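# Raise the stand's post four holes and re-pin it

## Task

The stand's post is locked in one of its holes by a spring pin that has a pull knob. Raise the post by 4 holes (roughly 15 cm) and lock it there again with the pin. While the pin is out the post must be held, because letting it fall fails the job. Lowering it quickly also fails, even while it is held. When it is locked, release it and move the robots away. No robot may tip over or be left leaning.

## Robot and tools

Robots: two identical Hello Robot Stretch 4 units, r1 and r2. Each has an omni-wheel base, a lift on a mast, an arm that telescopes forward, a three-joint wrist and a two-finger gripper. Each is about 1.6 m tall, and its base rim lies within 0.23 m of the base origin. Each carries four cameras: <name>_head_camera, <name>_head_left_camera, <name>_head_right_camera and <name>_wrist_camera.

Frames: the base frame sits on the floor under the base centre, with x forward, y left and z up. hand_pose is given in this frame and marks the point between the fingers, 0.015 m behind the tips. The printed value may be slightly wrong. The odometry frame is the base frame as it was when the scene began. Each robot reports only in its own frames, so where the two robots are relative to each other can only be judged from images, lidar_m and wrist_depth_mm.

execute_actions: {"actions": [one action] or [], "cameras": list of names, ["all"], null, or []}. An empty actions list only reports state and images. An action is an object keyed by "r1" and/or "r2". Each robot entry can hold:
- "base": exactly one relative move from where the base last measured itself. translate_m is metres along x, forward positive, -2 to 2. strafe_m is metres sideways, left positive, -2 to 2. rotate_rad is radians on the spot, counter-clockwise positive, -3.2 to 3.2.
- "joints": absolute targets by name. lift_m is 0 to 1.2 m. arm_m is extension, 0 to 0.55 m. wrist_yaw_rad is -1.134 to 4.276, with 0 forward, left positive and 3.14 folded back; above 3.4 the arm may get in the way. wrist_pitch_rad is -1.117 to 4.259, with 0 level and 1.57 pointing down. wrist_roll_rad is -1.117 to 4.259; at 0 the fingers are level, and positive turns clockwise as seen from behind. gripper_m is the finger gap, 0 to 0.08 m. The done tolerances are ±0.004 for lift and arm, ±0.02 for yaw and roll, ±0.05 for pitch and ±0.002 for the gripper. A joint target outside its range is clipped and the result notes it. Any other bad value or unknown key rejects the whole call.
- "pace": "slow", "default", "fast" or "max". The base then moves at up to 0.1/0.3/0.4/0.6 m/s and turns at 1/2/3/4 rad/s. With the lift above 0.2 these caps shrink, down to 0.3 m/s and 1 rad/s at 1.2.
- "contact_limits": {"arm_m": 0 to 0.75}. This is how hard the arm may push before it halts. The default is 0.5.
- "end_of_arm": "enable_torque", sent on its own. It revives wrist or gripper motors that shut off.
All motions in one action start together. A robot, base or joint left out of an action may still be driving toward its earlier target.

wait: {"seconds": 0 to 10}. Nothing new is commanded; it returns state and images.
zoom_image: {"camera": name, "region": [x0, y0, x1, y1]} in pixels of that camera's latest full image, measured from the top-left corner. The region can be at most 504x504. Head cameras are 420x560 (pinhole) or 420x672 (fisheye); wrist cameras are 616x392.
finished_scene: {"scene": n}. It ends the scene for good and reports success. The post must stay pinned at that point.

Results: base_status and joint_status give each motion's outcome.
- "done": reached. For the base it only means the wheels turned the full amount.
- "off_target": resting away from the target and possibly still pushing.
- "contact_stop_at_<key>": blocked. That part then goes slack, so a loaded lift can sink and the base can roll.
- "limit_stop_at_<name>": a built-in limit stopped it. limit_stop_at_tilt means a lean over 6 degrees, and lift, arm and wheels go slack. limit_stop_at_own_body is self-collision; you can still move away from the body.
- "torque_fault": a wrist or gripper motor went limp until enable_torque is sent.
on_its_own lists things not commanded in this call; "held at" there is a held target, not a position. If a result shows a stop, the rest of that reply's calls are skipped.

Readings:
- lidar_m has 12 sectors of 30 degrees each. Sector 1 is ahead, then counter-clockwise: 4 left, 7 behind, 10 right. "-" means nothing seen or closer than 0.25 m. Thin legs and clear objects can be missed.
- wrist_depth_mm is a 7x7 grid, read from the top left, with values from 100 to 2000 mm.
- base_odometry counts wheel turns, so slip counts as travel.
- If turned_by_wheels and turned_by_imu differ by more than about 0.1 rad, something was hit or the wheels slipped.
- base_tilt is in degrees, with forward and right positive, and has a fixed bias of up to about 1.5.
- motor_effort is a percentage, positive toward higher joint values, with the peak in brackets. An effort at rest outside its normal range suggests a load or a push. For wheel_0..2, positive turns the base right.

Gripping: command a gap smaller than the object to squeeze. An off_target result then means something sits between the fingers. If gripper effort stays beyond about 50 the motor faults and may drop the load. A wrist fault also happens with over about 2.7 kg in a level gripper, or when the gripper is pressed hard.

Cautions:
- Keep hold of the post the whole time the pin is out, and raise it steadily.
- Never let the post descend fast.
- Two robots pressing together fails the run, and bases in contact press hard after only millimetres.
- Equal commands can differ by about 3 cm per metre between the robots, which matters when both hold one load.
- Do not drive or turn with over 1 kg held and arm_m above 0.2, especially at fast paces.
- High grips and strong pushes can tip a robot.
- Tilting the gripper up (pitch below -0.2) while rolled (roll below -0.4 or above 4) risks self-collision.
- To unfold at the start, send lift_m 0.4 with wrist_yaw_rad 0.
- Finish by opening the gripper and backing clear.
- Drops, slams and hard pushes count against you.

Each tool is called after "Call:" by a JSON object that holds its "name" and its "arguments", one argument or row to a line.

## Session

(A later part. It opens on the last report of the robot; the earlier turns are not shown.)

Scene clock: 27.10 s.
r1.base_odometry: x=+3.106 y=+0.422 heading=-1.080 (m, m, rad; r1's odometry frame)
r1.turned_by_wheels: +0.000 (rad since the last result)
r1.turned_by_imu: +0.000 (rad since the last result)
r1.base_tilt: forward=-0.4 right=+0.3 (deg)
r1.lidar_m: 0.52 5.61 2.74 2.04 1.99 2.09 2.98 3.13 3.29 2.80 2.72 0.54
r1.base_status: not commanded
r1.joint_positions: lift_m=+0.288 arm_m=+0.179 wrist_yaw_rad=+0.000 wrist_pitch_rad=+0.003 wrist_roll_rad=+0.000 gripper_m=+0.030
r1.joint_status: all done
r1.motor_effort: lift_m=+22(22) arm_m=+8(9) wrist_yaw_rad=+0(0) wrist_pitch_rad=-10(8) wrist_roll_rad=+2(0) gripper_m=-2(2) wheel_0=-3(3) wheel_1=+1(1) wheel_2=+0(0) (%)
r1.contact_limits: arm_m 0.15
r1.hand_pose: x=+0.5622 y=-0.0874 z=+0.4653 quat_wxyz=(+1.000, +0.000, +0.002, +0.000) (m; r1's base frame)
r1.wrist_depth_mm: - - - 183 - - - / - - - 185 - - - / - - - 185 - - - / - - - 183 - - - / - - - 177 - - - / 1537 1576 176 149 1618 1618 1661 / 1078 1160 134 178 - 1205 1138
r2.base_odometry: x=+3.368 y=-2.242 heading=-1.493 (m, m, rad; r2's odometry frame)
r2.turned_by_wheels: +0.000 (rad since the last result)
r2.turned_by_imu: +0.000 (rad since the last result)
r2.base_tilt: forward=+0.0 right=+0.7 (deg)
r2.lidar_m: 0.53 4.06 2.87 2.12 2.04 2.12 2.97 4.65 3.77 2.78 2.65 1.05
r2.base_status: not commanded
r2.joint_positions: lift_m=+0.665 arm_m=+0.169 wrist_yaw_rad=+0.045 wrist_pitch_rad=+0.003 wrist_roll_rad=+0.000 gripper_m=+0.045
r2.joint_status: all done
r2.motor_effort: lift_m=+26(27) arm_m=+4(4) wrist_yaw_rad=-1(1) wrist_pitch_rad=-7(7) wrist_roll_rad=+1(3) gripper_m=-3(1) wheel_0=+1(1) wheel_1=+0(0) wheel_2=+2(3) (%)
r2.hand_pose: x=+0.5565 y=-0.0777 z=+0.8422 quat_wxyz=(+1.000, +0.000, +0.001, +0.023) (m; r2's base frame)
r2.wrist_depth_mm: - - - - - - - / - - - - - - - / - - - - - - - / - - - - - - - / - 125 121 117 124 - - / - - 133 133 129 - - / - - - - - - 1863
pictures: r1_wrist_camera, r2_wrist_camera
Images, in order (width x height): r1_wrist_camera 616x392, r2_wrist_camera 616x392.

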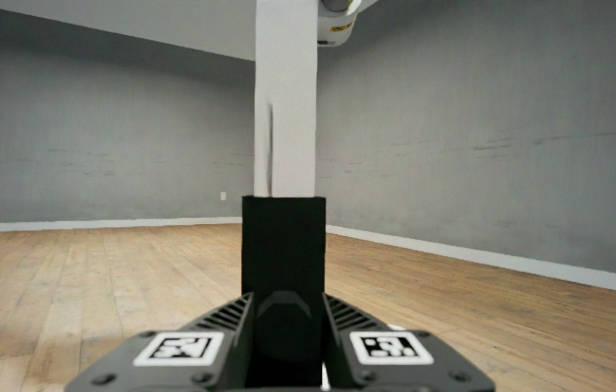

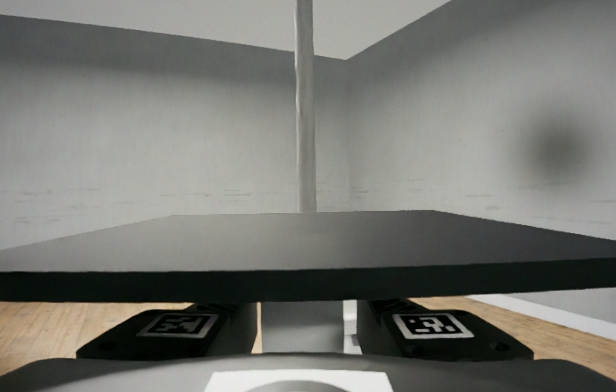

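Call:
{"name": "execute_actions", "arguments": {
  "actions": [
    {"r1":{"joints":{"gripper_m":0.008}},"r2":{"joints":{"lift_m":0.673,"gripper_m":0.035}}}
  ],
  "cameras": []
}}

Call:
{"name": "execute_actions", "arguments": {
  "actions": [
    {"r2":{"joints":{"gripper_m":0.01}}}
  ],
  "cameras": ["r1_wrist_camera","r2_wrist_camera"]
}}

Scene clock: 28.60 s.
r1.base_odometry: x=+3.106 y=+0.422 heading=-1.080 (m, m, rad; r1's odometry frame)
r1.turned_by_wheels: +0.000 (rad since the last result)
r1.turned_by_imu: +0.000 (rad since the last result)
r1.base_tilt: forward=-0.4 right=+0.3 (deg)
r1.lidar_m: 0.51 5.61 2.72 2.07 1.98 2.11 2.96 3.12 3.28 2.79 2.71 0.54
r1.base_status: not commanded
r1.joint_positions: lift_m=+0.288 arm_m=+0.179 wrist_yaw_rad=+0.001 wrist_pitch_rad=+0.003 wrist_roll_rad=+0.001 gripper_m=+0.018
r1.joint_status: gripper_m off_target (ended at +0.018, target +0.008)
r1.on_its_own: gripper_m is held at +0.015, not at your +0.008, by its contact guard: the fingers met something
r1.motor_effort: lift_m=+22(22) arm_m=+8(8) wrist_yaw_rad=-6(4) wrist_pitch_rad=-10(9) wrist_roll_rad=+0(0) gripper_m=-38(38) wheel_0=-2(3) wheel_1=+1(1) wheel_2=+0(0) (%)
r1.hand_pose: x=+0.5623 y=-0.0871 z=+0.4653 quat_wxyz=(+1.000, +0.000, +0.001, +0.001) (m; r1's base frame)
r1.wrist_depth_mm: - - - 183 - - - / - - - 184 - - - / - - - 185 - - - / - - - 183 - - - / - - - 178 - - - / 1618 1537 1308 144 1618 1618 1708 / 1078 1138 103 141 - 1118 1138
r2.base_odometry: x=+3.368 y=-2.242 heading=-1.493 (m, m, rad; r2's odometry frame)
r2.turned_by_wheels: +0.000 (rad since the last result)
r2.turned_by_imu: +0.000 (rad since the last result)
r2.base_tilt: forward=+0.0 right=+0.6 (deg)
r2.lidar_m: 0.51 4.07 2.89 2.13 2.04 2.12 2.97 4.64 3.78 2.78 2.67 1.06
r2.base_status: not commanded
r2.joint_positions: lift_m=+0.673 arm_m=+0.169 wrist_yaw_rad=+0.045 wrist_pitch_rad=+0.003 wrist_roll_rad=+0.000 gripper_m=+0.035
r2.joint_status: all done
r2.motor_effort: lift_m=+26(29) arm_m=+4(5) wrist_yaw_rad=-1(1) wrist_pitch_rad=-7(6) wrist_roll_rad=+2(2) gripper_m=-3(4) wheel_0=+1(1) wheel_1=+0(0) wheel_2=+2(2) (%)
r2.hand_pose: x=+0.5565 y=-0.0777 z=+0.8502 quat_wxyz=(+1.000, +0.000, +0.001, +0.023) (m; r2's base frame)
r2.wrist_depth_mm: - - - - - - - / - - - - - - - / - - - - - - - / - - - - - - - / - 153 150 146 141 136 - / - - - - - - - / - - - - - - 1863
pictures: none
No camera images: the call's "cameras" was empty. Leave "cameras" out to get every camera's image.

Scene clock: 29.37 s.
r1.base_odometry: x=+3.106 y=+0.422 heading=-1.080 (m, m, rad; r1's odometry frame)
r1.turned_by_wheels: +0.000 (rad since the last result)
r1.turned_by_imu: +0.000 (rad since the last result)
r1.base_tilt: forward=-0.5 right=+0.2 (deg)
r1.lidar_m: 0.51 5.60 2.73 2.05 2.01 2.09 2.96 3.12 3.29 2.81 2.73 0.55
r1.base_status: not commanded
r1.joint_positions: lift_m=+0.288 arm_m=+0.179 wrist_yaw_rad=+0.001 wrist_pitch_rad=+0.003 wrist_roll_rad=+0.001 gripper_m=+0.018
r1.joint_status: not commanded
r1.on_its_own: gripper_m is held at +0.015, not at your +0.008, by its contact guard: the fingers met something
r1.motor_effort: lift_m=+22(22) arm_m=+8(8) wrist_yaw_rad=-4(3) wrist_pitch_rad=-10(9) wrist_roll_rad=+0(1) gripper_m=-38(38) wheel_0=-2(2) wheel_1=+1(1) wheel_2=+0(0) (%)
r1.hand_pose: x=+0.5623 y=-0.0871 z=+0.4653 quat_wxyz=(+1.000, +0.000, +0.001, +0.001) (m; r1's base frame)
r1.wrist_depth_mm: - - - 183 - - - / - - - 184 - - - / - - - 185 - - - / - - - 184 - - - / - - - 177 - - - / 1576 1537 1366 144 1576 1661 1661 / 1078 1160 103 142 - 1118 1138
r2.base_odometry: x=+3.368 y=-2.242 heading=-1.493 (m, m, rad; r2's odometry frame)
r2.turned_by_wheels: +0.000 (rad since the last result)
r2.turned_by_imu: +0.000 (rad since the last result)
r2.base_tilt: forward=+0.0 right=+0.6 (deg)
r2.lidar_m: 0.53 4.05 2.86 2.11 2.04 2.12 2.99 4.65 3.74 2.75 2.65 1.04
r2.base_status: not commanded
r2.joint_positions: lift_m=+0.673 arm_m=+0.169 wrist_yaw_rad=+0.047 wrist_pitch_rad=+0.003 wrist_roll_rad=+0.000 gripper_m=+0.029
r2.joint_status: gripper_m off_target (ended at +0.029, target +0.010)
r2.on_its_own: gripper_m is held at +0.024, not at your +0.010, by its contact guard: the fingers met something
r2.motor_effort: lift_m=+26(27) arm_m=+4(4) wrist_yaw_rad=-8(7) wrist_pitch_rad=-7(6) wrist_roll_rad=+2(2) gripper_m=-35(34) wheel_0=+1(1) wheel_1=+0(0) wheel_2=+2(3) (%)
r2.hand_pose: x=+0.5567 y=-0.0773 z=+0.8503 quat_wxyz=(+1.000, +0.000, +0.001, +0.024) (m; r2's base frame)
r2.wrist_depth_mm: - - - - - - - / - - - - - - - / - - - - - - - / - - - - - - - / - 169 150 146 141 136 - / - - - - - - - / - - - - - - 1921
pictures: r1_wrist_camera, r2_wrist_camera
Images, in order (width x height): r1_wrist_camera 616x392, r2_wrist_camera 616x392.

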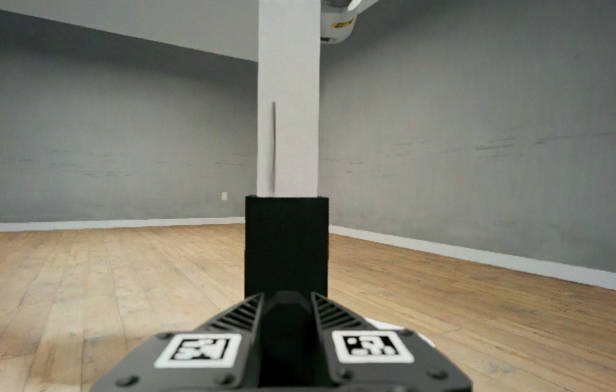

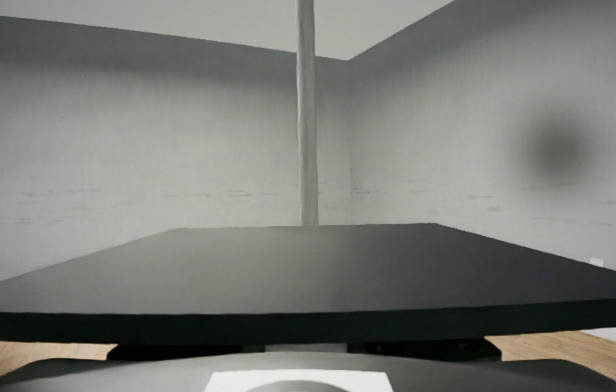

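Call:
{"name": "execute_actions", "arguments": {
  "actions": [
    {"r2":{"joints":{"lift_m":0.677},"pace":"slow"}}
  ],
  "cameras": ["r2_wrist_camera"]
}}

Scene clock: 30.00 s.
r1.base_odometry: x=+3.106 y=+0.422 heading=-1.080 (m, m, rad; r1's odometry frame)
r1.turned_by_wheels: +0.000 (rad since the last result)
r1.turned_by_imu: +0.000 (rad since the last result)
r1.base_tilt: forward=-0.5 right=+0.3 (deg)
r1.lidar_m: 0.51 5.61 2.75 2.05 2.00 2.08 2.97 3.13 3.30 2.81 2.71 0.55
r1.base_status: not commanded
r1.joint_positions: lift_m=+0.288 arm_m=+0.179 wrist_yaw_rad=+0.001 wrist_pitch_rad=+0.003 wrist_roll_rad=+0.001 gripper_m=+0.018
r1.joint_status: not commanded
r1.on_its_own: gripper_m is held at +0.015, not at your +0.008, by its contact guard: the fingers met something
r1.motor_effort: lift_m=+22(22) arm_m=+8(8) wrist_yaw_rad=-4(4) wrist_pitch_rad=-7(7) wrist_roll_rad=+1(0) gripper_m=-38(38) wheel_0=-2(2) wheel_1=+1(1) wheel_2=+0(0) (%)
r1.hand_pose: x=+0.5623 y=-0.0871 z=+0.4653 quat_wxyz=(+1.000, +0.000, +0.001, +0.001) (m; r1's base frame)
r1.wrist_depth_mm: - - - 183 - - - / - - - 183 - - - / - - - 184 - - - / - - - 183 - - - / - - - 177 - - - / 1576 1537 1336 144 1618 1661 1661 / 1098 1182 103 142 - 1098 1098
r2.base_odometry: x=+3.368 y=-2.242 heading=-1.493 (m, m, rad; r2's odometry frame)
r2.turned_by_wheels: +0.000 (rad since the last result)
r2.turned_by_imu: +0.000 (rad since the last result)
r2.base_tilt: forward=+0.0 right=+0.6 (deg)
r2.lidar_m: 0.51 4.03 2.88 2.12 2.03 2.14 2.98 4.66 3.76 2.79 2.67 1.04
r2.base_status: not commanded
r2.joint_positions: lift_m=+0.676 arm_m=+0.169 wrist_yaw_rad=+0.048 wrist_pitch_rad=+0.007 wrist_roll_rad=+0.000 gripper_m=+0.029
r2.joint_status: all done
r2.on_its_own: gripper_m is held at +0.024, not at your +0.010, by its contact guard: the fingers met something
r2.motor_effort: lift_m=+30(29) arm_m=+4(4) wrist_yaw_rad=-9(10) wrist_pitch_rad=-20(20) wrist_roll_rad=+1(3) gripper_m=-35(35) wheel_0=+1(1) wheel_1=+0(0) wheel_2=+2(3) (%)
r2.hand_pose: x=+0.5567 y=-0.0771 z=+0.8529 quat_wxyz=(+1.000, +0.000, +0.004, +0.024) (m; r2's base frame)
r2.wrist_depth_mm: - - - - - - - / - - - - - - - / - - - - - - - / - - - - - - - / - 139 137 135 141 136 - / - - - - - - - / - - - - - - 1921
pictures: r2_wrist_camera
Images, in order (width x height): r2_wrist_camera 616x392.

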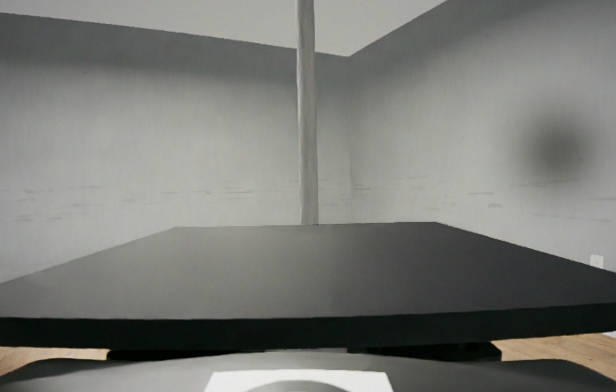

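Call:
{"name": "execute_actions", "arguments": {
  "actions": [
    {"r2":{"joints":{"lift_m":0.680},"pace":"slow"}}
  ],
  "cameras": ["r2_wrist_camera","r1_wrist_camera"]
}}

Scene clock: 30.60 s.
r1.base_odometry: x=+3.106 y=+0.422 heading=-1.080 (m, m, rad; r1's odometry frame)
r1.turned_by_wheels: +0.000 (rad since the last result)
r1.turned_by_imu: +0.000 (rad since the last result)
r1.base_tilt: forward=-0.5 right=+0.3 (deg)
r1.lidar_m: 0.52 5.60 2.74 2.07 2.00 2.11 2.96 3.12 3.29 2.79 2.73 0.54
r1.base_status: not commanded
r1.joint_positions: lift_m=+0.288 arm_m=+0.179 wrist_yaw_rad=+0.001 wrist_pitch_rad=+0.003 wrist_roll_rad=+0.001 gripper_m=+0.018
r1.joint_status: not commanded
r1.on_its_own: gripper_m is held at +0.015, not at your +0.008, by its contact guard: the fingers met something
r1.motor_effort: lift_m=+22(22) arm_m=+8(8) wrist_yaw_rad=-4(4) wrist_pitch_rad=-9(10) wrist_roll_rad=-1(0) gripper_m=-38(38) wheel_0=-2(2) wheel_1=+1(1) wheel_2=+0(0) (%)
r1.hand_pose: x=+0.5623 y=-0.0871 z=+0.4653 quat_wxyz=(+1.000, +0.000, +0.001, +0.001) (m; r1's base frame)
r1.wrist_depth_mm: - - - 183 - - - / - - - 183 - - - / - - - 184 - - - / - - - 183 - - - / - - - 176 - - - / 1576 1618 1308 144 1708 1618 1661 / 1060 1160 103 142 - 1138 1138
r2.base_odometry: x=+3.368 y=-2.242 heading=-1.493 (m, m, rad; r2's odometry frame)
r2.turned_by_wheels: +0.000 (rad since the last result)
r2.turned_by_imu: +0.000 (rad since the last result)
r2.base_tilt: forward=+0.1 right=+0.6 (deg)
r2.lidar_m: 0.51 4.06 2.87 2.08 2.03 2.13 2.99 4.65 3.79 2.75 2.65 1.03
r2.base_status: not commanded
r2.joint_positions: lift_m=+0.679 arm_m=+0.169 wrist_yaw_rad=+0.048 wrist_pitch_rad=+0.009 wrist_roll_rad=+0.000 gripper_m=+0.029
r2.joint_status: all done
r2.on_its_own: gripper_m is held at +0.024, not at your +0.010, by its contact guard: the fingers met something; wrist_pitch_rad is at rest, and its effort (-24) is outside its rest range (-23 to +23)
r2.motor_effort: lift_m=+31(30) arm_m=+4(5) wrist_yaw_rad=-11(11) wrist_pitch_rad=-24(24) wrist_roll_rad=+1(0) gripper_m=-35(35) wheel_0=+1(1) wheel_1=+0(0) wheel_2=+2(3) (%)
r2.hand_pose: x=+0.5568 y=-0.0771 z=+0.8556 quat_wxyz=(+1.000, +0.000, +0.004, +0.024) (m; r2's base frame)
r2.wrist_depth_mm: - - - - - - - / - - - - - - - / - - - - - - - / - - - - - - - / - 139 137 135 141 136 - / - - - - - - - / - - - - - - 1863
pictures: r1_wrist_camera, r2_wrist_camera
Images, in order (width x height): r1_wrist_camera 616x392, r2_wrist_camera 616x392.

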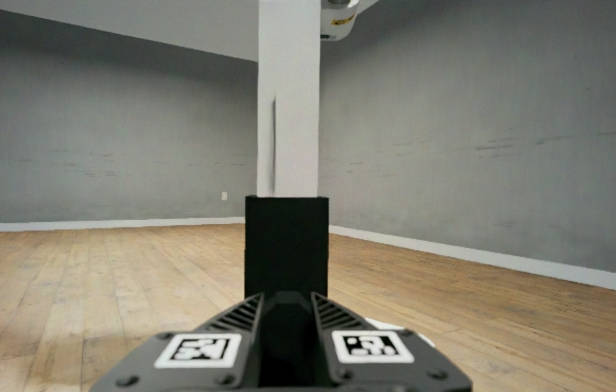

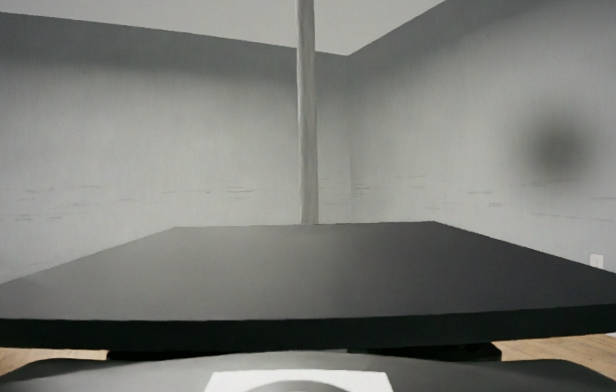

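Call:
{"name": "execute_actions", "arguments": {
  "actions": [
    {"r1":{"joints":{"arm_m":0.165},"pace":"slow","contact_limits":{"arm_m":0.3}}}
  ],
  "cameras": ["r1_wrist_camera","r1_head_camera"]
}}

Scene clock: 31.63 s.
r1.base_odometry: x=+3.106 y=+0.421 heading=-1.079 (m, m, rad; r1's odometry frame)
r1.turned_by_wheels: +0.000 (rad since the last result)
r1.turned_by_imu: +0.000 (rad since the last result)
r1.base_tilt: forward=-0.4 right=+0.3 (deg)
r1.lidar_m: 0.52 5.61 2.77 2.05 1.99 2.09 2.99 3.14 3.29 2.79 2.71 0.55
r1.base_status: not commanded
r1.joint_positions: lift_m=+0.288 arm_m=+0.172 wrist_yaw_rad=+0.007 wrist_pitch_rad=+0.005 wrist_roll_rad=+0.001 gripper_m=+0.018
r1.joint_status: arm_m contact_stop (moved -0.007 of -0.014)
r1.on_its_own: gripper_m is held at +0.015, not at your +0.008, by its contact guard: the fingers met something; arm_m is slack since a contact_stop (your +0.165 is given up); wrist_yaw_rad is at rest, and its effort (-19) is outside its rest range (-13 to +13)
r1.motor_effort: lift_m=+22(22) arm_m=+0(22) wrist_yaw_rad=-19(28) wrist_pitch_rad=-15(21) wrist_roll_rad=+0(0) gripper_m=-37(38) wheel_0=-8(7) wheel_1=-2(2) wheel_2=+10(10) (%)
r1.contact_limits: arm_m 0.3
r1.hand_pose: x=+0.5562 y=-0.0860 z=+0.4648 quat_wxyz=(+1.000, +0.000, +0.003, +0.003) (m; r1's base frame)
r1.wrist_depth_mm: - - - 188 - - - / - - - 188 - - - / - - - 190 - - - / - - - 189 - - - / - - - 183 - - - / 1537 1537 1464 144 1618 1618 1708 / 1078 1138 103 182 - 1118 1118
r2.base_odometry: x=+3.368 y=-2.242 heading=-1.493 (m, m, rad; r2's odometry frame)
r2.turned_by_wheels: +0.000 (rad since the last result)
r2.turned_by_imu: +0.000 (rad since the last result)
r2.base_tilt: forward=+0.1 right=+0.6 (deg)
r2.lidar_m: 0.53 4.06 2.89 2.13 2.03 2.13 2.98 4.65 3.74 2.77 2.64 1.03
r2.base_status: not commanded
r2.joint_positions: lift_m=+0.679 arm_m=+0.169 wrist_yaw_rad=+0.048 wrist_pitch_rad=+0.008 wrist_roll_rad=+0.000 gripper_m=+0.029
r2.joint_status: not commanded
r2.on_its_own: gripper_m is held at +0.024, not at your +0.010, by its contact guard: the fingers met something
r2.motor_effort: lift_m=+30(31) arm_m=+4(4) wrist_yaw_rad=-11(10) wrist_pitch_rad=-22(24) wrist_roll_rad=+1(1) gripper_m=-34(34) wheel_0=+1(1) wheel_1=+0(0) wheel_2=+2(2) (%)
r2.hand_pose: x=+0.5568 y=-0.0771 z=+0.8557 quat_wxyz=(+1.000, +0.000, +0.004, +0.024) (m; r2's base frame)
r2.wrist_depth_mm: - - - - - - - / - - - - - - - / - - - - - - - / - - - - - - - / - 139 137 135 141 136 - / - - - - - - - / - - - - - - 1863
pictures: r1_head_camera, r1_wrist_camera
Images, in order (width x height): r1_head_camera 420x560, r1_wrist_camera 616x392.

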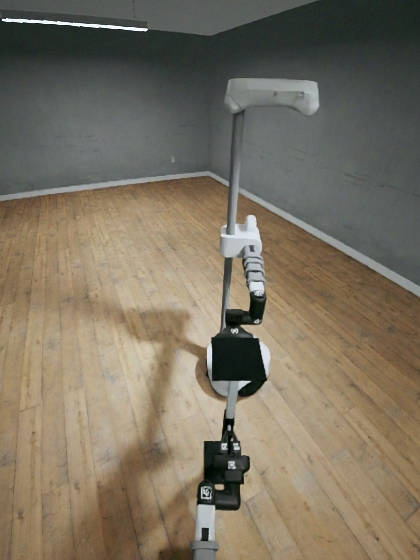

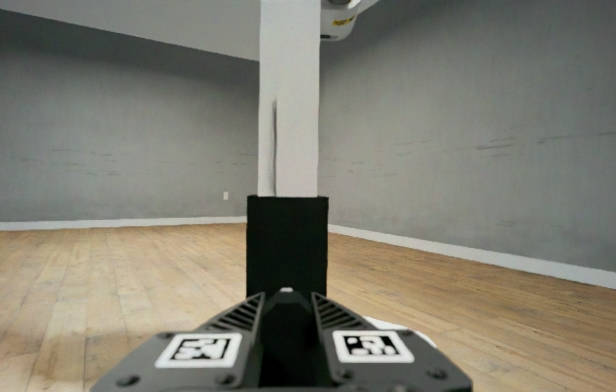

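Call:
{"name": "execute_actions", "arguments": {
  "actions": [
    {"r1":{"joints":{"arm_m":0.166},"pace":"slow","contact_limits":{"arm_m":0.5}}}
  ],
  "cameras": ["r1_wrist_camera"]
}}

Scene clock: 32.47 s.
r1.base_odometry: x=+3.106 y=+0.421 heading=-1.079 (m, m, rad; r1's odometry frame)
r1.turned_by_wheels: +0.000 (rad since the last result)
r1.turned_by_imu: +0.000 (rad since the last result)
r1.base_tilt: forward=-0.4 right=+0.4 (deg)
r1.lidar_m: 0.49 5.59 2.75 2.05 1.99 2.09 2.98 3.13 3.30 2.78 2.71 0.55
r1.base_status: not commanded
r1.joint_positions: lift_m=+0.288 arm_m=+0.170 wrist_yaw_rad=+0.009 wrist_pitch_rad=+0.006 wrist_roll_rad=+0.001 gripper_m=+0.018
r1.joint_status: all done
r1.on_its_own: gripper_m is held at +0.015, not at your +0.008, by its contact guard: the fingers met something; wrist_yaw_rad is at rest, and its effort (-26) is outside its rest range (-13 to +13)
r1.motor_effort: lift_m=+22(22) arm_m=-20(21) wrist_yaw_rad=-26(27) wrist_pitch_rad=-18(19) wrist_roll_rad=-1(1) gripper_m=-37(38) wheel_0=-8(8) wheel_1=-2(2) wheel_2=+13(12) (%)
r1.contact_limits: arm_m 0.5
r1.hand_pose: x=+0.5539 y=-0.0854 z=+0.4646 quat_wxyz=(+1.000, +0.000, +0.003, +0.005) (m; r1's base frame)
r1.wrist_depth_mm: - - - 190 - - - / - - - 190 - - - / - - - 191 - - - / - - - 191 - - - / - - - 185 - - - / 1576 1499 1430 144 1576 1661 1661 / 1098 1160 103 183 - 1118 1138
r2.base_odometry: x=+3.368 y=-2.242 heading=-1.493 (m, m, rad; r2's odometry frame)
r2.turned_by_wheels: +0.000 (rad since the last result)
r2.turned_by_imu: +0.000 (rad since the last result)
r2.base_tilt: forward=+0.0 right=+0.5 (deg)
r2.lidar_m: 0.54 4.07 2.87 2.10 2.03 2.11 2.96 4.64 3.79 2.79 2.65 1.04
r2.base_status: not commanded
r2.joint_positions: lift_m=+0.679 arm_m=+0.169 wrist_yaw_rad=+0.048 wrist_pitch_rad=+0.008 wrist_roll_rad=+0.000 gripper_m=+0.029
r2.joint_status: not commanded
r2.on_its_own: gripper_m is held at +0.024, not at your +0.010, by its contact guard: the fingers met something
r2.motor_effort: lift_m=+31(31) arm_m=+4(4) wrist_yaw_rad=-11(11) wrist_pitch_rad=-23(23) wrist_roll_rad=+1(2) gripper_m=-35(35) wheel_0=+1(2) wheel_1=+0(0) wheel_2=+3(2) (%)
r2.hand_pose: x=+0.5568 y=-0.0771 z=+0.8557 quat_wxyz=(+1.000, +0.000, +0.004, +0.024) (m; r2's base frame)
r2.wrist_depth_mm: - - - - - - - / - - - - - - - / - - - - - - - / - - - - - - - / - 139 137 134 141 136 - / - - - - - - - / - - - - - - 1863
pictures: r1_wrist_camera
Images, in order (width x height): r1_wrist_camera 616x392.

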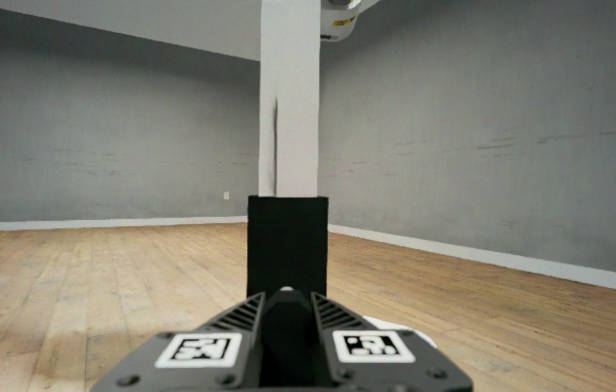

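Call:
{"name": "execute_actions", "arguments": {
  "actions": [
    {"r1":{"joints":{"arm_m":0.161},"pace":"slow","contact_limits":{"arm_m":0.55}}}
  ],
  "cameras": ["r1_wrist_camera"]
}}

Scene clock: 33.27 s.
r1.base_odometry: x=+3.106 y=+0.421 heading=-1.079 (m, m, rad; r1's odometry frame)
r1.turned_by_wheels: +0.000 (rad since the last result)
r1.turned_by_imu: +0.000 (rad since the last result)
r1.base_tilt: forward=-0.4 right=+0.3 (deg)
r1.lidar_m: 0.51 5.61 2.75 2.07 1.99 2.11 2.98 3.14 3.30 2.80 2.72 0.56
r1.base_status: not commanded
r1.joint_positions: lift_m=+0.288 arm_m=+0.164 wrist_yaw_rad=+0.009 wrist_pitch_rad=+0.006 wrist_roll_rad=+0.001 gripper_m=+0.018
r1.joint_status: all done
r1.on_its_own: gripper_m is held at +0.015, not at your +0.008, by its contact guard: the fingers met something; wrist_yaw_rad is at rest, and its effort (-27) is outside its rest range (-13 to +13)
r1.motor_effort: lift_m=+22(22) arm_m=-20(22) wrist_yaw_rad=-27(29) wrist_pitch_rad=-18(18) wrist_roll_rad=-1(1) gripper_m=-37(37) wheel_0=-8(8) wheel_1=-2(2) wheel_2=+12(12) (%)
r1.contact_limits: arm_m 0.55
r1.hand_pose: x=+0.5489 y=-0.0854 z=+0.4646 quat_wxyz=(+1.000, +0.000, +0.003, +0.005) (m; r1's base frame)
r1.wrist_depth_mm: - - - 195 - - - / - - - 196 - - - / - - - 196 - - - / - - - 195 - - - / - - - 189 - - - / 1576 1576 1430 149 1618 1661 1708 / 1098 1118 103 190 - 1118 1098
r2.base_odometry: x=+3.368 y=-2.242 heading=-1.493 (m, m, rad; r2's odometry frame)
r2.turned_by_wheels: +0.000 (rad since the last result)
r2.turned_by_imu: +0.000 (rad since the last result)
r2.base_tilt: forward=+0.0 right=+0.6 (deg)
r2.lidar_m: 0.55 4.06 2.87 2.13 2.05 2.14 2.98 4.66 3.78 2.76 2.67 1.06
r2.base_status: not commanded
r2.joint_positions: lift_m=+0.679 arm_m=+0.169 wrist_yaw_rad=+0.048 wrist_pitch_rad=+0.008 wrist_roll_rad=+0.000 gripper_m=+0.029
r2.joint_status: not commanded
r2.on_its_own: gripper_m is held at +0.024, not at your +0.010, by its contact guard: the fingers met something
r2.motor_effort: lift_m=+31(31) arm_m=+4(4) wrist_yaw_rad=-12(10) wrist_pitch_rad=-23(22) wrist_roll_rad=+2(1) gripper_m=-35(35) wheel_0=+1(1) wheel_1=+0(0) wheel_2=+3(2) (%)
r2.hand_pose: x=+0.5568 y=-0.0771 z=+0.8557 quat_wxyz=(+1.000, +0.000, +0.004, +0.024) (m; r2's base frame)
r2.wrist_depth_mm: - - - - - - - / - - - - - - - / - - - - - - - / - - - - - - - / - 139 137 135 141 136 - / - - - - - - - / - - - - - - 1863
pictures: r1_wrist_camera
Images, in order (width x height): r1_wrist_camera 616x392.

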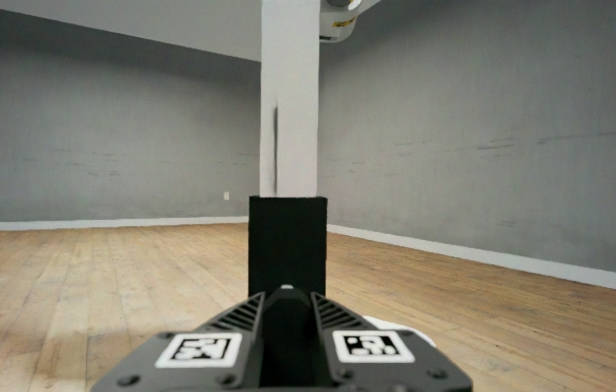

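Call:
{"name": "execute_actions", "arguments": {
  "actions": [
    {"r2":{"joints":{"lift_m":0.686},"pace":"slow"}}
  ],
  "cameras": ["r1_wrist_camera"]
}}

Scene clock: 33.97 s.
r1.base_odometry: x=+3.106 y=+0.421 heading=-1.079 (m, m, rad; r1's odometry frame)
r1.turned_by_wheels: +0.000 (rad since the last result)
r1.turned_by_imu: +0.000 (rad since the last result)
r1.base_tilt: forward=-0.5 right=+0.2 (deg)
r1.lidar_m: 0.52 5.61 2.76 2.06 2.00 2.10 3.00 3.14 3.29 2.80 2.72 0.55
r1.base_status: not commanded
r1.joint_positions: lift_m=+0.288 arm_m=+0.164 wrist_yaw_rad=+0.009 wrist_pitch_rad=+0.006 wrist_roll_rad=+0.001 gripper_m=+0.018
r1.joint_status: not commanded
r1.on_its_own: gripper_m is held at +0.015, not at your +0.008, by its contact guard: the fingers met something; wrist_yaw_rad is at rest, and its effort (-28) is outside its rest range (-13 to +13)
r1.motor_effort: lift_m=+22(22) arm_m=-20(20) wrist_yaw_rad=-28(26) wrist_pitch_rad=-18(19) wrist_roll_rad=-1(1) gripper_m=-37(37) wheel_0=-8(8) wheel_1=-2(2) wheel_2=+13(13) (%)
r1.hand_pose: x=+0.5489 y=-0.0854 z=+0.4646 quat_wxyz=(+1.000, +0.000, +0.003, +0.005) (m; r1's base frame)
r1.wrist_depth_mm: - - - 196 - - - / - - - 196 - - - / - - - 197 - - - / - - - 196 - - - / - - - 189 - - - / 1576 1576 1430 149 1661 1618 1756 / 1098 1160 102 190 - 1098 1138
r2.base_odometry: x=+3.368 y=-2.242 heading=-1.493 (m, m, rad; r2's odometry frame)
r2.turned_by_wheels: +0.000 (rad since the last result)
r2.turned_by_imu: +0.000 (rad since the last result)
r2.base_tilt: forward=+0.0 right=+0.6 (deg)
r2.lidar_m: 0.51 4.06 2.87 2.13 2.01 2.12 2.99 4.64 3.75 2.76 2.67 1.04
r2.base_status: not commanded
r2.joint_positions: lift_m=+0.685 arm_m=+0.169 wrist_yaw_rad=+0.048 wrist_pitch_rad=+0.008 wrist_roll_rad=+0.000 gripper_m=+0.029
r2.joint_status: all done
r2.on_its_own: gripper_m is held at +0.024, not at your +0.010, by its contact guard: the fingers met something
r2.motor_effort: lift_m=+31(31) arm_m=+4(4) wrist_yaw_rad=-10(11) wrist_pitch_rad=-22(23) wrist_roll_rad=+2(1) gripper_m=-35(35) wheel_0=+1(1) wheel_1=+0(0) wheel_2=+2(3) (%)
r2.hand_pose: x=+0.5568 y=-0.0771 z=+0.8617 quat_wxyz=(+1.000, +0.000, +0.004, +0.024) (m; r2's base frame)
r2.wrist_depth_mm: - - - - - - - / - - - - - - - / - - - - - - - / - - - - - - - / - 139 137 135 141 136 - / - - - - - - - / - - - - - - 1921
pictures: r1_wrist_camera
Images, in order (width x height): r1_wrist_camera 616x392.

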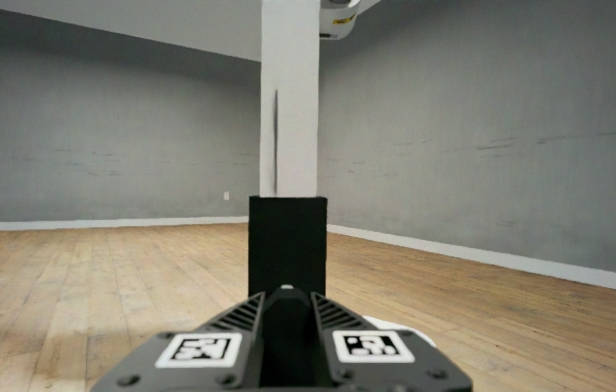

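Call:
{"name": "execute_actions", "arguments": {
  "actions": [
    {"r2":{"joints":{"lift_m":0.745},"pace":"slow"}}
  ],
  "cameras": ["r1_wrist_camera","r2_wrist_camera"]
}}

Scene clock: 35.40 s.
r1.base_odometry: x=+3.106 y=+0.421 heading=-1.079 (m, m, rad; r1's odometry frame)
r1.turned_by_wheels: +0.000 (rad since the last result)
r1.turned_by_imu: +0.000 (rad since the last result)
r1.base_tilt: forward=-0.4 right=+0.3 (deg)
r1.lidar_m: 0.52 5.59 2.75 2.05 1.98 2.10 2.96 3.13 3.30 2.81 2.72 0.56
r1.base_status: not commanded
r1.joint_positions: lift_m=+0.288 arm_m=+0.164 wrist_yaw_rad=+0.009 wrist_pitch_rad=+0.006 wrist_roll_rad=+0.001 gripper_m=+0.018
r1.joint_status: not commanded
r1.on_its_own: gripper_m is held at +0.015, not at your +0.008, by its contact guard: the fingers met something; wrist_yaw_rad is at rest, and its effort (-26) is outside its rest range (-13 to +13)
r1.motor_effort: lift_m=+22(22) arm_m=-20(20) wrist_yaw_rad=-26(27) wrist_pitch_rad=-18(18) wrist_roll_rad=+2(1) gripper_m=-37(37) wheel_0=-8(8) wheel_1=-2(2) wheel_2=+12(12) (%)
r1.hand_pose: x=+0.5489 y=-0.0854 z=+0.4646 quat_wxyz=(+1.000, +0.000, +0.003, +0.005) (m; r1's base frame)
r1.wrist_depth_mm: - - - 195 - - - / - - - 196 - - - / - - - 197 - - - / - - - 196 - - - / - - - 189 - - - / 1537 1618 1430 148 1661 1661 1618 / 1078 1138 103 190 - 1138 1138
r2.base_odometry: x=+3.368 y=-2.242 heading=-1.493 (m, m, rad; r2's odometry frame)
r2.turned_by_wheels: +0.000 (rad since the last result)
r2.turned_by_imu: +0.000 (rad since the last result)
r2.base_tilt: forward=+0.0 right=+0.6 (deg)
r2.lidar_m: 0.50 4.05 2.88 2.12 2.03 2.13 2.99 4.65 3.74 2.78 2.66 1.04
r2.base_status: not commanded
r2.joint_positions: lift_m=+0.744 arm_m=+0.169 wrist_yaw_rad=+0.048 wrist_pitch_rad=+0.008 wrist_roll_rad=+0.000 gripper_m=+0.029
r2.joint_status: all done
r2.on_its_own: gripper_m is held at +0.024, not at your +0.010, by its contact guard: the fingers met something; wrist_pitch_rad is at rest, and its effort (-24) is outside its rest range (-23 to +23)
r2.motor_effort: lift_m=+31(31) arm_m=+4(4) wrist_yaw_rad=-10(10) wrist_pitch_rad=-24(22) wrist_roll_rad=+0(2) gripper_m=-35(35) wheel_0=+1(1) wheel_1=+0(0) wheel_2=+3(2) (%)
r2.hand_pose: x=+0.5568 y=-0.0771 z=+0.9207 quat_wxyz=(+1.000, +0.000, +0.004, +0.024) (m; r2's base frame)
r2.wrist_depth_mm: - - - - - - - / - - - - - - - / - - - - - - - / - - - - - - - / - 139 137 135 141 136 - / - - - - - - - / - - - - - - 1983
pictures: r1_wrist_camera, r2_wrist_camera
Images, in order (width x height): r1_wrist_camera 616x392, r2_wrist_camera 616x392.

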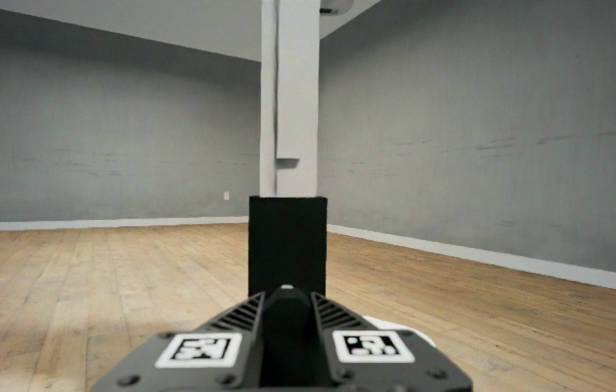

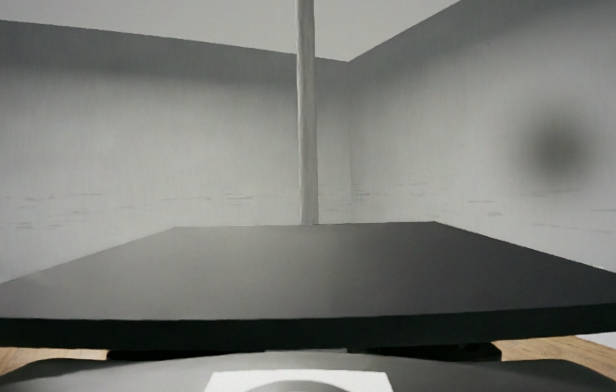

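Call:
{"name": "execute_actions", "arguments": {
  "actions": [
    {"r2":{"joints":{"lift_m":0.812},"pace":"slow"}}
  ],
  "cameras": ["r1_wrist_camera"]
}}

Scene clock: 36.97 s.
r1.base_odometry: x=+3.106 y=+0.421 heading=-1.079 (m, m, rad; r1's odometry frame)
r1.turned_by_wheels: +0.000 (rad since the last result)
r1.turned_by_imu: +0.000 (rad since the last result)
r1.base_tilt: forward=-0.3 right=+0.3 (deg)
r1.lidar_m: 0.51 5.60 2.73 2.07 1.99 2.10 2.99 3.12 3.27 2.80 2.72 0.55
r1.base_status: not commanded
r1.joint_positions: lift_m=+0.288 arm_m=+0.164 wrist_yaw_rad=+0.009 wrist_pitch_rad=+0.006 wrist_roll_rad=+0.001 gripper_m=+0.018
r1.joint_status: not commanded
r1.on_its_own: gripper_m is held at +0.015, not at your +0.008, by its contact guard: the fingers met something; wrist_yaw_rad is at rest, and its effort (-27) is outside its rest range (-13 to +13)
r1.motor_effort: lift_m=+22(22) arm_m=-20(20) wrist_yaw_rad=-27(27) wrist_pitch_rad=-18(19) wrist_roll_rad=+0(0) gripper_m=-37(38) wheel_0=-8(8) wheel_1=-2(2) wheel_2=+12(12) (%)
r1.hand_pose: x=+0.5489 y=-0.0854 z=+0.4646 quat_wxyz=(+1.000, +0.000, +0.003, +0.005) (m; r1's base frame)
r1.wrist_depth_mm: - - - 195 - - - / - - - 196 - - - / - - - 197 - - - / - - - 196 - - - / - - - 189 - - - / 1499 1576 1464 149 1661 1618 1618 / 1078 1138 103 190 - 1118 1138
r2.base_odometry: x=+3.368 y=-2.242 heading=-1.493 (m, m, rad; r2's odometry frame)
r2.turned_by_wheels: +0.000 (rad since the last result)
r2.turned_by_imu: +0.000 (rad since the last result)
r2.base_tilt: forward=+0.0 right=+0.6 (deg)
r2.lidar_m: 0.50 4.05 2.87 2.08 2.04 2.11 2.99 4.65 3.79 2.77 2.65 1.06
r2.base_status: not commanded
r2.joint_positions: lift_m=+0.811 arm_m=+0.169 wrist_yaw_rad=+0.048 wrist_pitch_rad=+0.008 wrist_roll_rad=+0.000 gripper_m=+0.029
r2.joint_status: all done
r2.on_its_own: gripper_m is held at +0.024, not at your +0.010, by its contact guard: the fingers met something
r2.motor_effort: lift_m=+31(33) arm_m=+4(4) wrist_yaw_rad=-10(11) wrist_pitch_rad=-23(22) wrist_roll_rad=+1(2) gripper_m=-35(35) wheel_0=+1(1) wheel_1=+0(0) wheel_2=+2(3) (%)
r2.hand_pose: x=+0.5568 y=-0.0771 z=+0.9877 quat_wxyz=(+1.000, +0.000, +0.004, +0.024) (m; r2's base frame)
r2.wrist_depth_mm: - - - - - - - / - - - - - - - / - - - - - - - / - - - - - - - / - 139 137 135 141 136 - / - - - - - - - / - - - - - - -
pictures: r1_wrist_camera
Images, in order (width x height): r1_wrist_camera 616x392.

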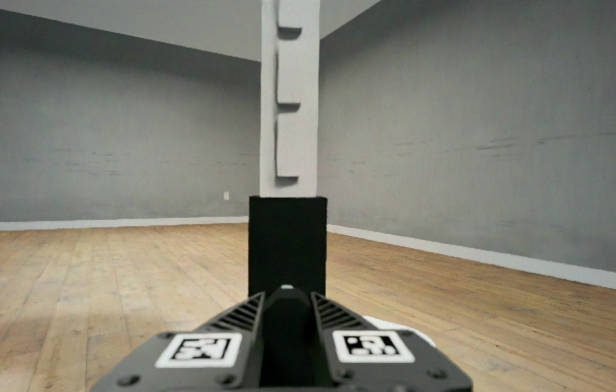

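Call:
{"name": "execute_actions", "arguments": {
  "actions": [
    {"r1":{"joints":{"arm_m":0.166,"gripper_m":0.05},"pace":"slow"},"r2":{"joints":{"lift_m":0.822},"pace":"slow"}}
  ],
  "cameras": ["r1_wrist_camera"]
}}

Call:
{"name": "execute_actions", "arguments": {
  "actions": [
    {"r2":{"joints":{"lift_m":0.829},"pace":"slow"}}
  ],
  "cameras": ["r1_wrist_camera"]
}}

Scene clock: 38.47 s.
r1.base_odometry: x=+3.106 y=+0.422 heading=-1.080 (m, m, rad; r1's odometry frame)
r1.turned_by_wheels: +0.000 (rad since the last result)
r1.turned_by_imu: -0.001 (rad since the last result)
r1.base_tilt: forward=-0.5 right=+0.3 (deg)
r1.lidar_m: 0.52 5.61 2.75 2.04 1.99 2.10 2.98 3.13 3.28 2.81 2.72 0.54
r1.base_status: not commanded
r1.joint_positions: lift_m=+0.288 arm_m=+0.165 wrist_yaw_rad=+0.001 wrist_pitch_rad=+0.003 wrist_roll_rad=+0.001 gripper_m=+0.050
r1.joint_status: all done
r1.motor_effort: lift_m=+22(22) arm_m=+8(18) wrist_yaw_rad=-1(27) wrist_pitch_rad=-9(20) wrist_roll_rad=+0(3) gripper_m=+2(36) wheel_0=-4(8) wheel_1=-2(2) wheel_2=+3(12) (%)
r1.hand_pose: x=+0.5482 y=-0.0873 z=+0.4652 quat_wxyz=(+1.000, +0.000, +0.002, +0.000) (m; r1's base frame)
r1.wrist_depth_mm: - - - 197 - - - / - - - 198 - - - / - - - 198 - - - / - - - 198 - - - / - - - 191 - - - / 1576 1537 190 159 1576 1708 1708 / 1160 - 189 192 110 1182 1118
r2.base_odometry: x=+3.368 y=-2.242 heading=-1.493 (m, m, rad; r2's odometry frame)
r2.turned_by_wheels: +0.000 (rad since the last result)
r2.turned_by_imu: +0.000 (rad since the last result)
r2.base_tilt: forward=+0.0 right=+0.6 (deg)
r2.lidar_m: 0.50 4.06 2.86 2.12 2.02 2.13 2.98 4.64 3.77 2.75 2.66 1.01
r2.base_status: not commanded
r2.joint_positions: lift_m=+0.821 arm_m=+0.169 wrist_yaw_rad=+0.049 wrist_pitch_rad=+0.012 wrist_roll_rad=+0.000 gripper_m=+0.029
r2.joint_status: all done
r2.on_its_own: gripper_m is held at +0.024, not at your +0.010, by its contact guard: the fingers met something; wrist_pitch_rad is at rest, and its effort (-34) is outside its rest range (-23 to +23)
r2.motor_effort: lift_m=+33(33) arm_m=+3(4) wrist_yaw_rad=-12(12) wrist_pitch_rad=-34(34) wrist_roll_rad=+1(3) gripper_m=-35(35) wheel_0=+1(1) wheel_1=+0(0) wheel_2=+2(2) (%)
r2.hand_pose: x=+0.5570 y=-0.0769 z=+0.9967 quat_wxyz=(+1.000, +0.000, +0.006, +0.025) (m; r2's base frame)
r2.wrist_depth_mm: - - - - - - - / - - - - - - - / - - - - - - - / - - - - - - - / - 139 137 134 141 136 - / - - - - - - - / - - - - - - -
pictures: r1_wrist_camera
Images, in order (width x height): r1_wrist_camera 616x392.

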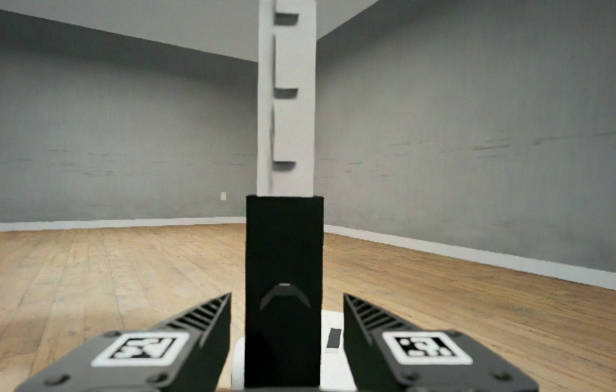

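Scene clock: 39.13 s.
r1.base_odometry: x=+3.106 y=+0.422 heading=-1.080 (m, m, rad; r1's odometry frame)
r1.turned_by_wheels: +0.000 (rad since the last result)
r1.turned_by_imu: +0.000 (rad since the last result)
r1.base_tilt: forward=-0.4 right=+0.3 (deg)
r1.lidar_m: 0.52 5.60 2.74 2.05 2.00 2.10 2.98 3.13 3.28 2.81 2.71 1.05
r1.base_status: not commanded
r1.joint_positions: lift_m=+0.288 arm_m=+0.165 wrist_yaw_rad=+0.001 wrist_pitch_rad=+0.003 wrist_roll_rad=+0.001 gripper_m=+0.050
r1.joint_status: not commanded
r1.motor_effort: lift_m=+22(22) arm_m=+8(8) wrist_yaw_rad=-1(1) wrist_pitch_rad=-11(9) wrist_roll_rad=+1(2) gripper_m=+2(2) wheel_0=-4(4) wheel_1=-2(2) wheel_2=+3(3) (%)
r1.hand_pose: x=+0.5482 y=-0.0873 z=+0.4652 quat_wxyz=(+1.000, +0.000, +0.002, +0.000) (m; r1's base frame)
r1.wrist_depth_mm: - - - 196 - - - / - - - 198 - - - / - - - 198 - - - / - - - 198 - - - / - - - 191 - - - / 1537 1576 190 158 1618 1708 1661 / 1138 - 189 192 110 1205 1138
r2.base_odometry: x=+3.368 y=-2.242 heading=-1.493 (m, m, rad; r2's odometry frame)
r2.turned_by_wheels: +0.000 (rad since the last result)
r2.turned_by_imu: +0.000 (rad since the last result)
r2.base_tilt: forward=+0.0 right=+0.6 (deg)
r2.lidar_m: 0.51 4.05 2.88 2.12 2.03 2.14 2.98 4.65 3.76 2.78 2.66 1.04
r2.base_status: not commanded
r2.joint_positions: lift_m=+0.828 arm_m=+0.169 wrist_yaw_rad=+0.049 wrist_pitch_rad=+0.012 wrist_roll_rad=+0.000 gripper_m=+0.029
r2.joint_status: all done
r2.on_its_own: gripper_m is held at +0.024, not at your +0.010, by its contact guard: the fingers met something; wrist_pitch_rad is at rest, and its effort (-34) is outside its rest range (-23 to +23)
r2.motor_effort: lift_m=+33(37) arm_m=+4(4) wrist_yaw_rad=-13(13) wrist_pitch_rad=-34(35) wrist_roll_rad=+1(1) gripper_m=-35(35) wheel_0=+1(1) wheel_1=+0(0) wheel_2=+3(2) (%)
r2.hand_pose: x=+0.5570 y=-0.0768 z=+1.0037 quat_wxyz=(+1.000, +0.000, +0.006, +0.025) (m; r2's base frame)
r2.wrist_depth_mm: - - - - - - - / - - - - - - - / - - - - - - - / - - - - - - - / - 139 137 134 141 136 - / - - - - - - - / - - - - - - -
pictures: r1_wrist_camera
Images, in order (width x height): r1_wrist_camera 616x392.

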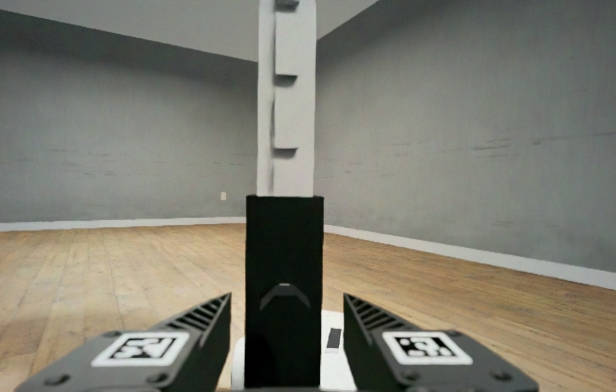

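Call:
{"name": "execute_actions", "arguments": {
  "actions": [
    {"r2":{"joints":{"lift_m":0.833},"pace":"slow"}}
  ],
  "cameras": ["r1_wrist_camera"]
}}

Scene clock: 39.80 s.
r1.base_odometry: x=+3.106 y=+0.422 heading=-1.080 (m, m, rad; r1's odometry frame)
r1.turned_by_wheels: +0.000 (rad since the last result)
r1.turned_by_imu: +0.000 (rad since the last result)
r1.base_tilt: forward=-0.4 right=+0.2 (deg)
r1.lidar_m: 0.52 5.60 2.74 2.06 1.99 2.11 2.98 3.14 3.30 2.80 2.70 1.06
r1.base_status: not commanded
r1.joint_positions: lift_m=+0.288 arm_m=+0.165 wrist_yaw_rad=+0.001 wrist_pitch_rad=+0.003 wrist_roll_rad=+0.001 gripper_m=+0.050
r1.joint_status: not commanded
r1.motor_effort: lift_m=+22(22) arm_m=+8(8) wrist_yaw_rad=-1(1) wrist_pitch_rad=-11(10) wrist_roll_rad=+1(1) gripper_m=+1(2) wheel_0=-4(4) wheel_1=-2(2) wheel_2=+4(3) (%)
r1.hand_pose: x=+0.5482 y=-0.0873 z=+0.4652 quat_wxyz=(+1.000, +0.000, +0.002, +0.000) (m; r1's base frame)
r1.wrist_depth_mm: - - - 198 - - - / - - - 198 - - - / - - - 198 - - - / - - - 197 - - - / - - - 190 - - - / 1576 1576 190 160 1618 1661 1618 / 1182 - 190 192 110 1182 1138
r2.base_odometry: x=+3.368 y=-2.242 heading=-1.493 (m, m, rad; r2's odometry frame)
r2.turned_by_wheels: +0.000 (rad since the last result)
r2.turned_by_imu: +0.000 (rad since the last result)
r2.base_tilt: forward=+0.0 right=+0.6 (deg)
r2.lidar_m: 0.50 4.06 2.87 2.11 2.05 2.14 3.00 4.67 3.78 2.79 2.67 1.04
r2.base_status: not commanded
r2.joint_positions: lift_m=+0.832 arm_m=+0.169 wrist_yaw_rad=+0.049 wrist_pitch_rad=+0.010 wrist_roll_rad=+0.000 gripper_m=+0.029
r2.joint_status: all done
r2.on_its_own: gripper_m is held at +0.024, not at your +0.010, by its contact guard: the fingers met something; wrist_pitch_rad is at rest, and its effort (-27) is outside its rest range (-23 to +23)
r2.motor_effort: lift_m=+31(35) arm_m=+4(3) wrist_yaw_rad=-12(14) wrist_pitch_rad=-27(35) wrist_roll_rad=+2(1) gripper_m=-35(35) wheel_0=+1(1) wheel_1=+0(0) wheel_2=+3(3) (%)
r2.hand_pose: x=+0.5570 y=-0.0770 z=+1.0083 quat_wxyz=(+1.000, +0.000, +0.005, +0.024) (m; r2's base frame)
r2.wrist_depth_mm: - - - - - - - / - - - - - - - / - - - - - - - / - - - - - - - / - 139 137 134 141 136 - / - - - - - - - / - - - - - - -
pictures: r1_wrist_camera
Images, in order (width x height): r1_wrist_camera 616x392.

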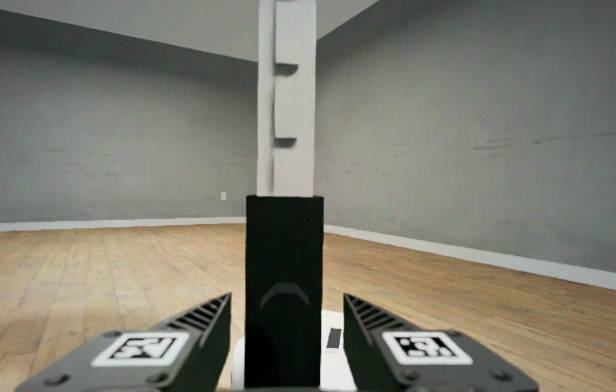

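Call:
{"name": "execute_actions", "arguments": {
  "actions": [
    {"r1":{"joints":{"arm_m":0.12}},"r2":{"joints":{"lift_m":0.826},"pace":"slow"}}
  ],
  "cameras": ["r1_wrist_camera","r1_head_camera"]
}}

Scene clock: 40.83 s.
r1.base_odometry: x=+3.106 y=+0.422 heading=-1.080 (m, m, rad; r1's odometry frame)
r1.turned_by_wheels: +0.000 (rad since the last result)
r1.turned_by_imu: +0.000 (rad since the last result)
r1.base_tilt: forward=-0.4 right=+0.2 (deg)
r1.lidar_m: 0.52 5.61 2.72 2.07 1.99 2.10 2.97 3.14 3.30 2.80 2.73 1.06
r1.base_status: not commanded
r1.joint_positions: lift_m=+0.288 arm_m=+0.121 wrist_yaw_rad=+0.000 wrist_pitch_rad=+0.003 wrist_roll_rad=+0.001 gripper_m=+0.050
r1.joint_status: all done
r1.motor_effort: lift_m=+22(22) arm_m=-8(9) wrist_yaw_rad=+1(1) wrist_pitch_rad=-10(10) wrist_roll_rad=+1(0) gripper_m=+2(1) wheel_0=-4(4) wheel_1=-2(2) wheel_2=+3(3) (%)
r1.hand_pose: x=+0.5050 y=-0.0874 z=+0.4652 quat_wxyz=(+1.000, +0.000, +0.002, +0.000) (m; r1's base frame)
r1.wrist_depth_mm: - - - 240 - - - / - - - 240 - - - / - - - 241 - - - / - - - 239 - - - / - - - 235 - - - / 1576 1537 831 234 1618 1576 1661 / 1138 - 233 236 110 1229 1160
r2.base_odometry: x=+3.368 y=-2.242 heading=-1.493 (m, m, rad; r2's odometry frame)
r2.turned_by_wheels: +0.000 (rad since the last result)
r2.turned_by_imu: +0.000 (rad since the last result)
r2.base_tilt: forward=+0.0 right=+0.5 (deg)
r2.lidar_m: 0.50 4.06 2.87 2.10 2.02 2.14 3.02 4.66 3.78 2.76 2.68 1.02
r2.base_status: not commanded
r2.joint_positions: lift_m=+0.826 arm_m=+0.169 wrist_yaw_rad=+0.048 wrist_pitch_rad=+0.004 wrist_roll_rad=+0.000 gripper_m=+0.029
r2.joint_status: all done
r2.on_its_own: gripper_m is held at +0.024, not at your +0.010, by its contact guard: the fingers met something
r2.motor_effort: lift_m=+17(32) arm_m=+3(3) wrist_yaw_rad=-9(12) wrist_pitch_rad=-12(28) wrist_roll_rad=+1(1) gripper_m=-35(35) wheel_0=+1(0) wheel_1=+0(0) wheel_2=+2(3) (%)
r2.hand_pose: x=+0.5569 y=-0.0772 z=+1.0036 quat_wxyz=(+1.000, +0.000, +0.002, +0.024) (m; r2's base frame)
r2.wrist_depth_mm: - - - - - - - / - - - - - - - / - - - - - - - / - - - - - - - / - 138 137 146 141 136 - / - - - - - - - / - - - - - - -
pictures: r1_head_camera, r1_wrist_camera
Images, in order (width x height): r1_head_camera 420x560, r1_wrist_camera 616x392.

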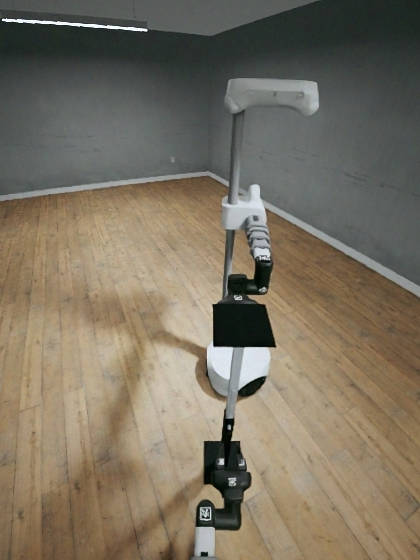

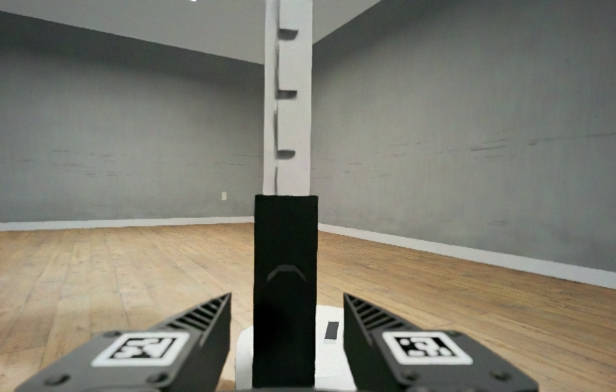

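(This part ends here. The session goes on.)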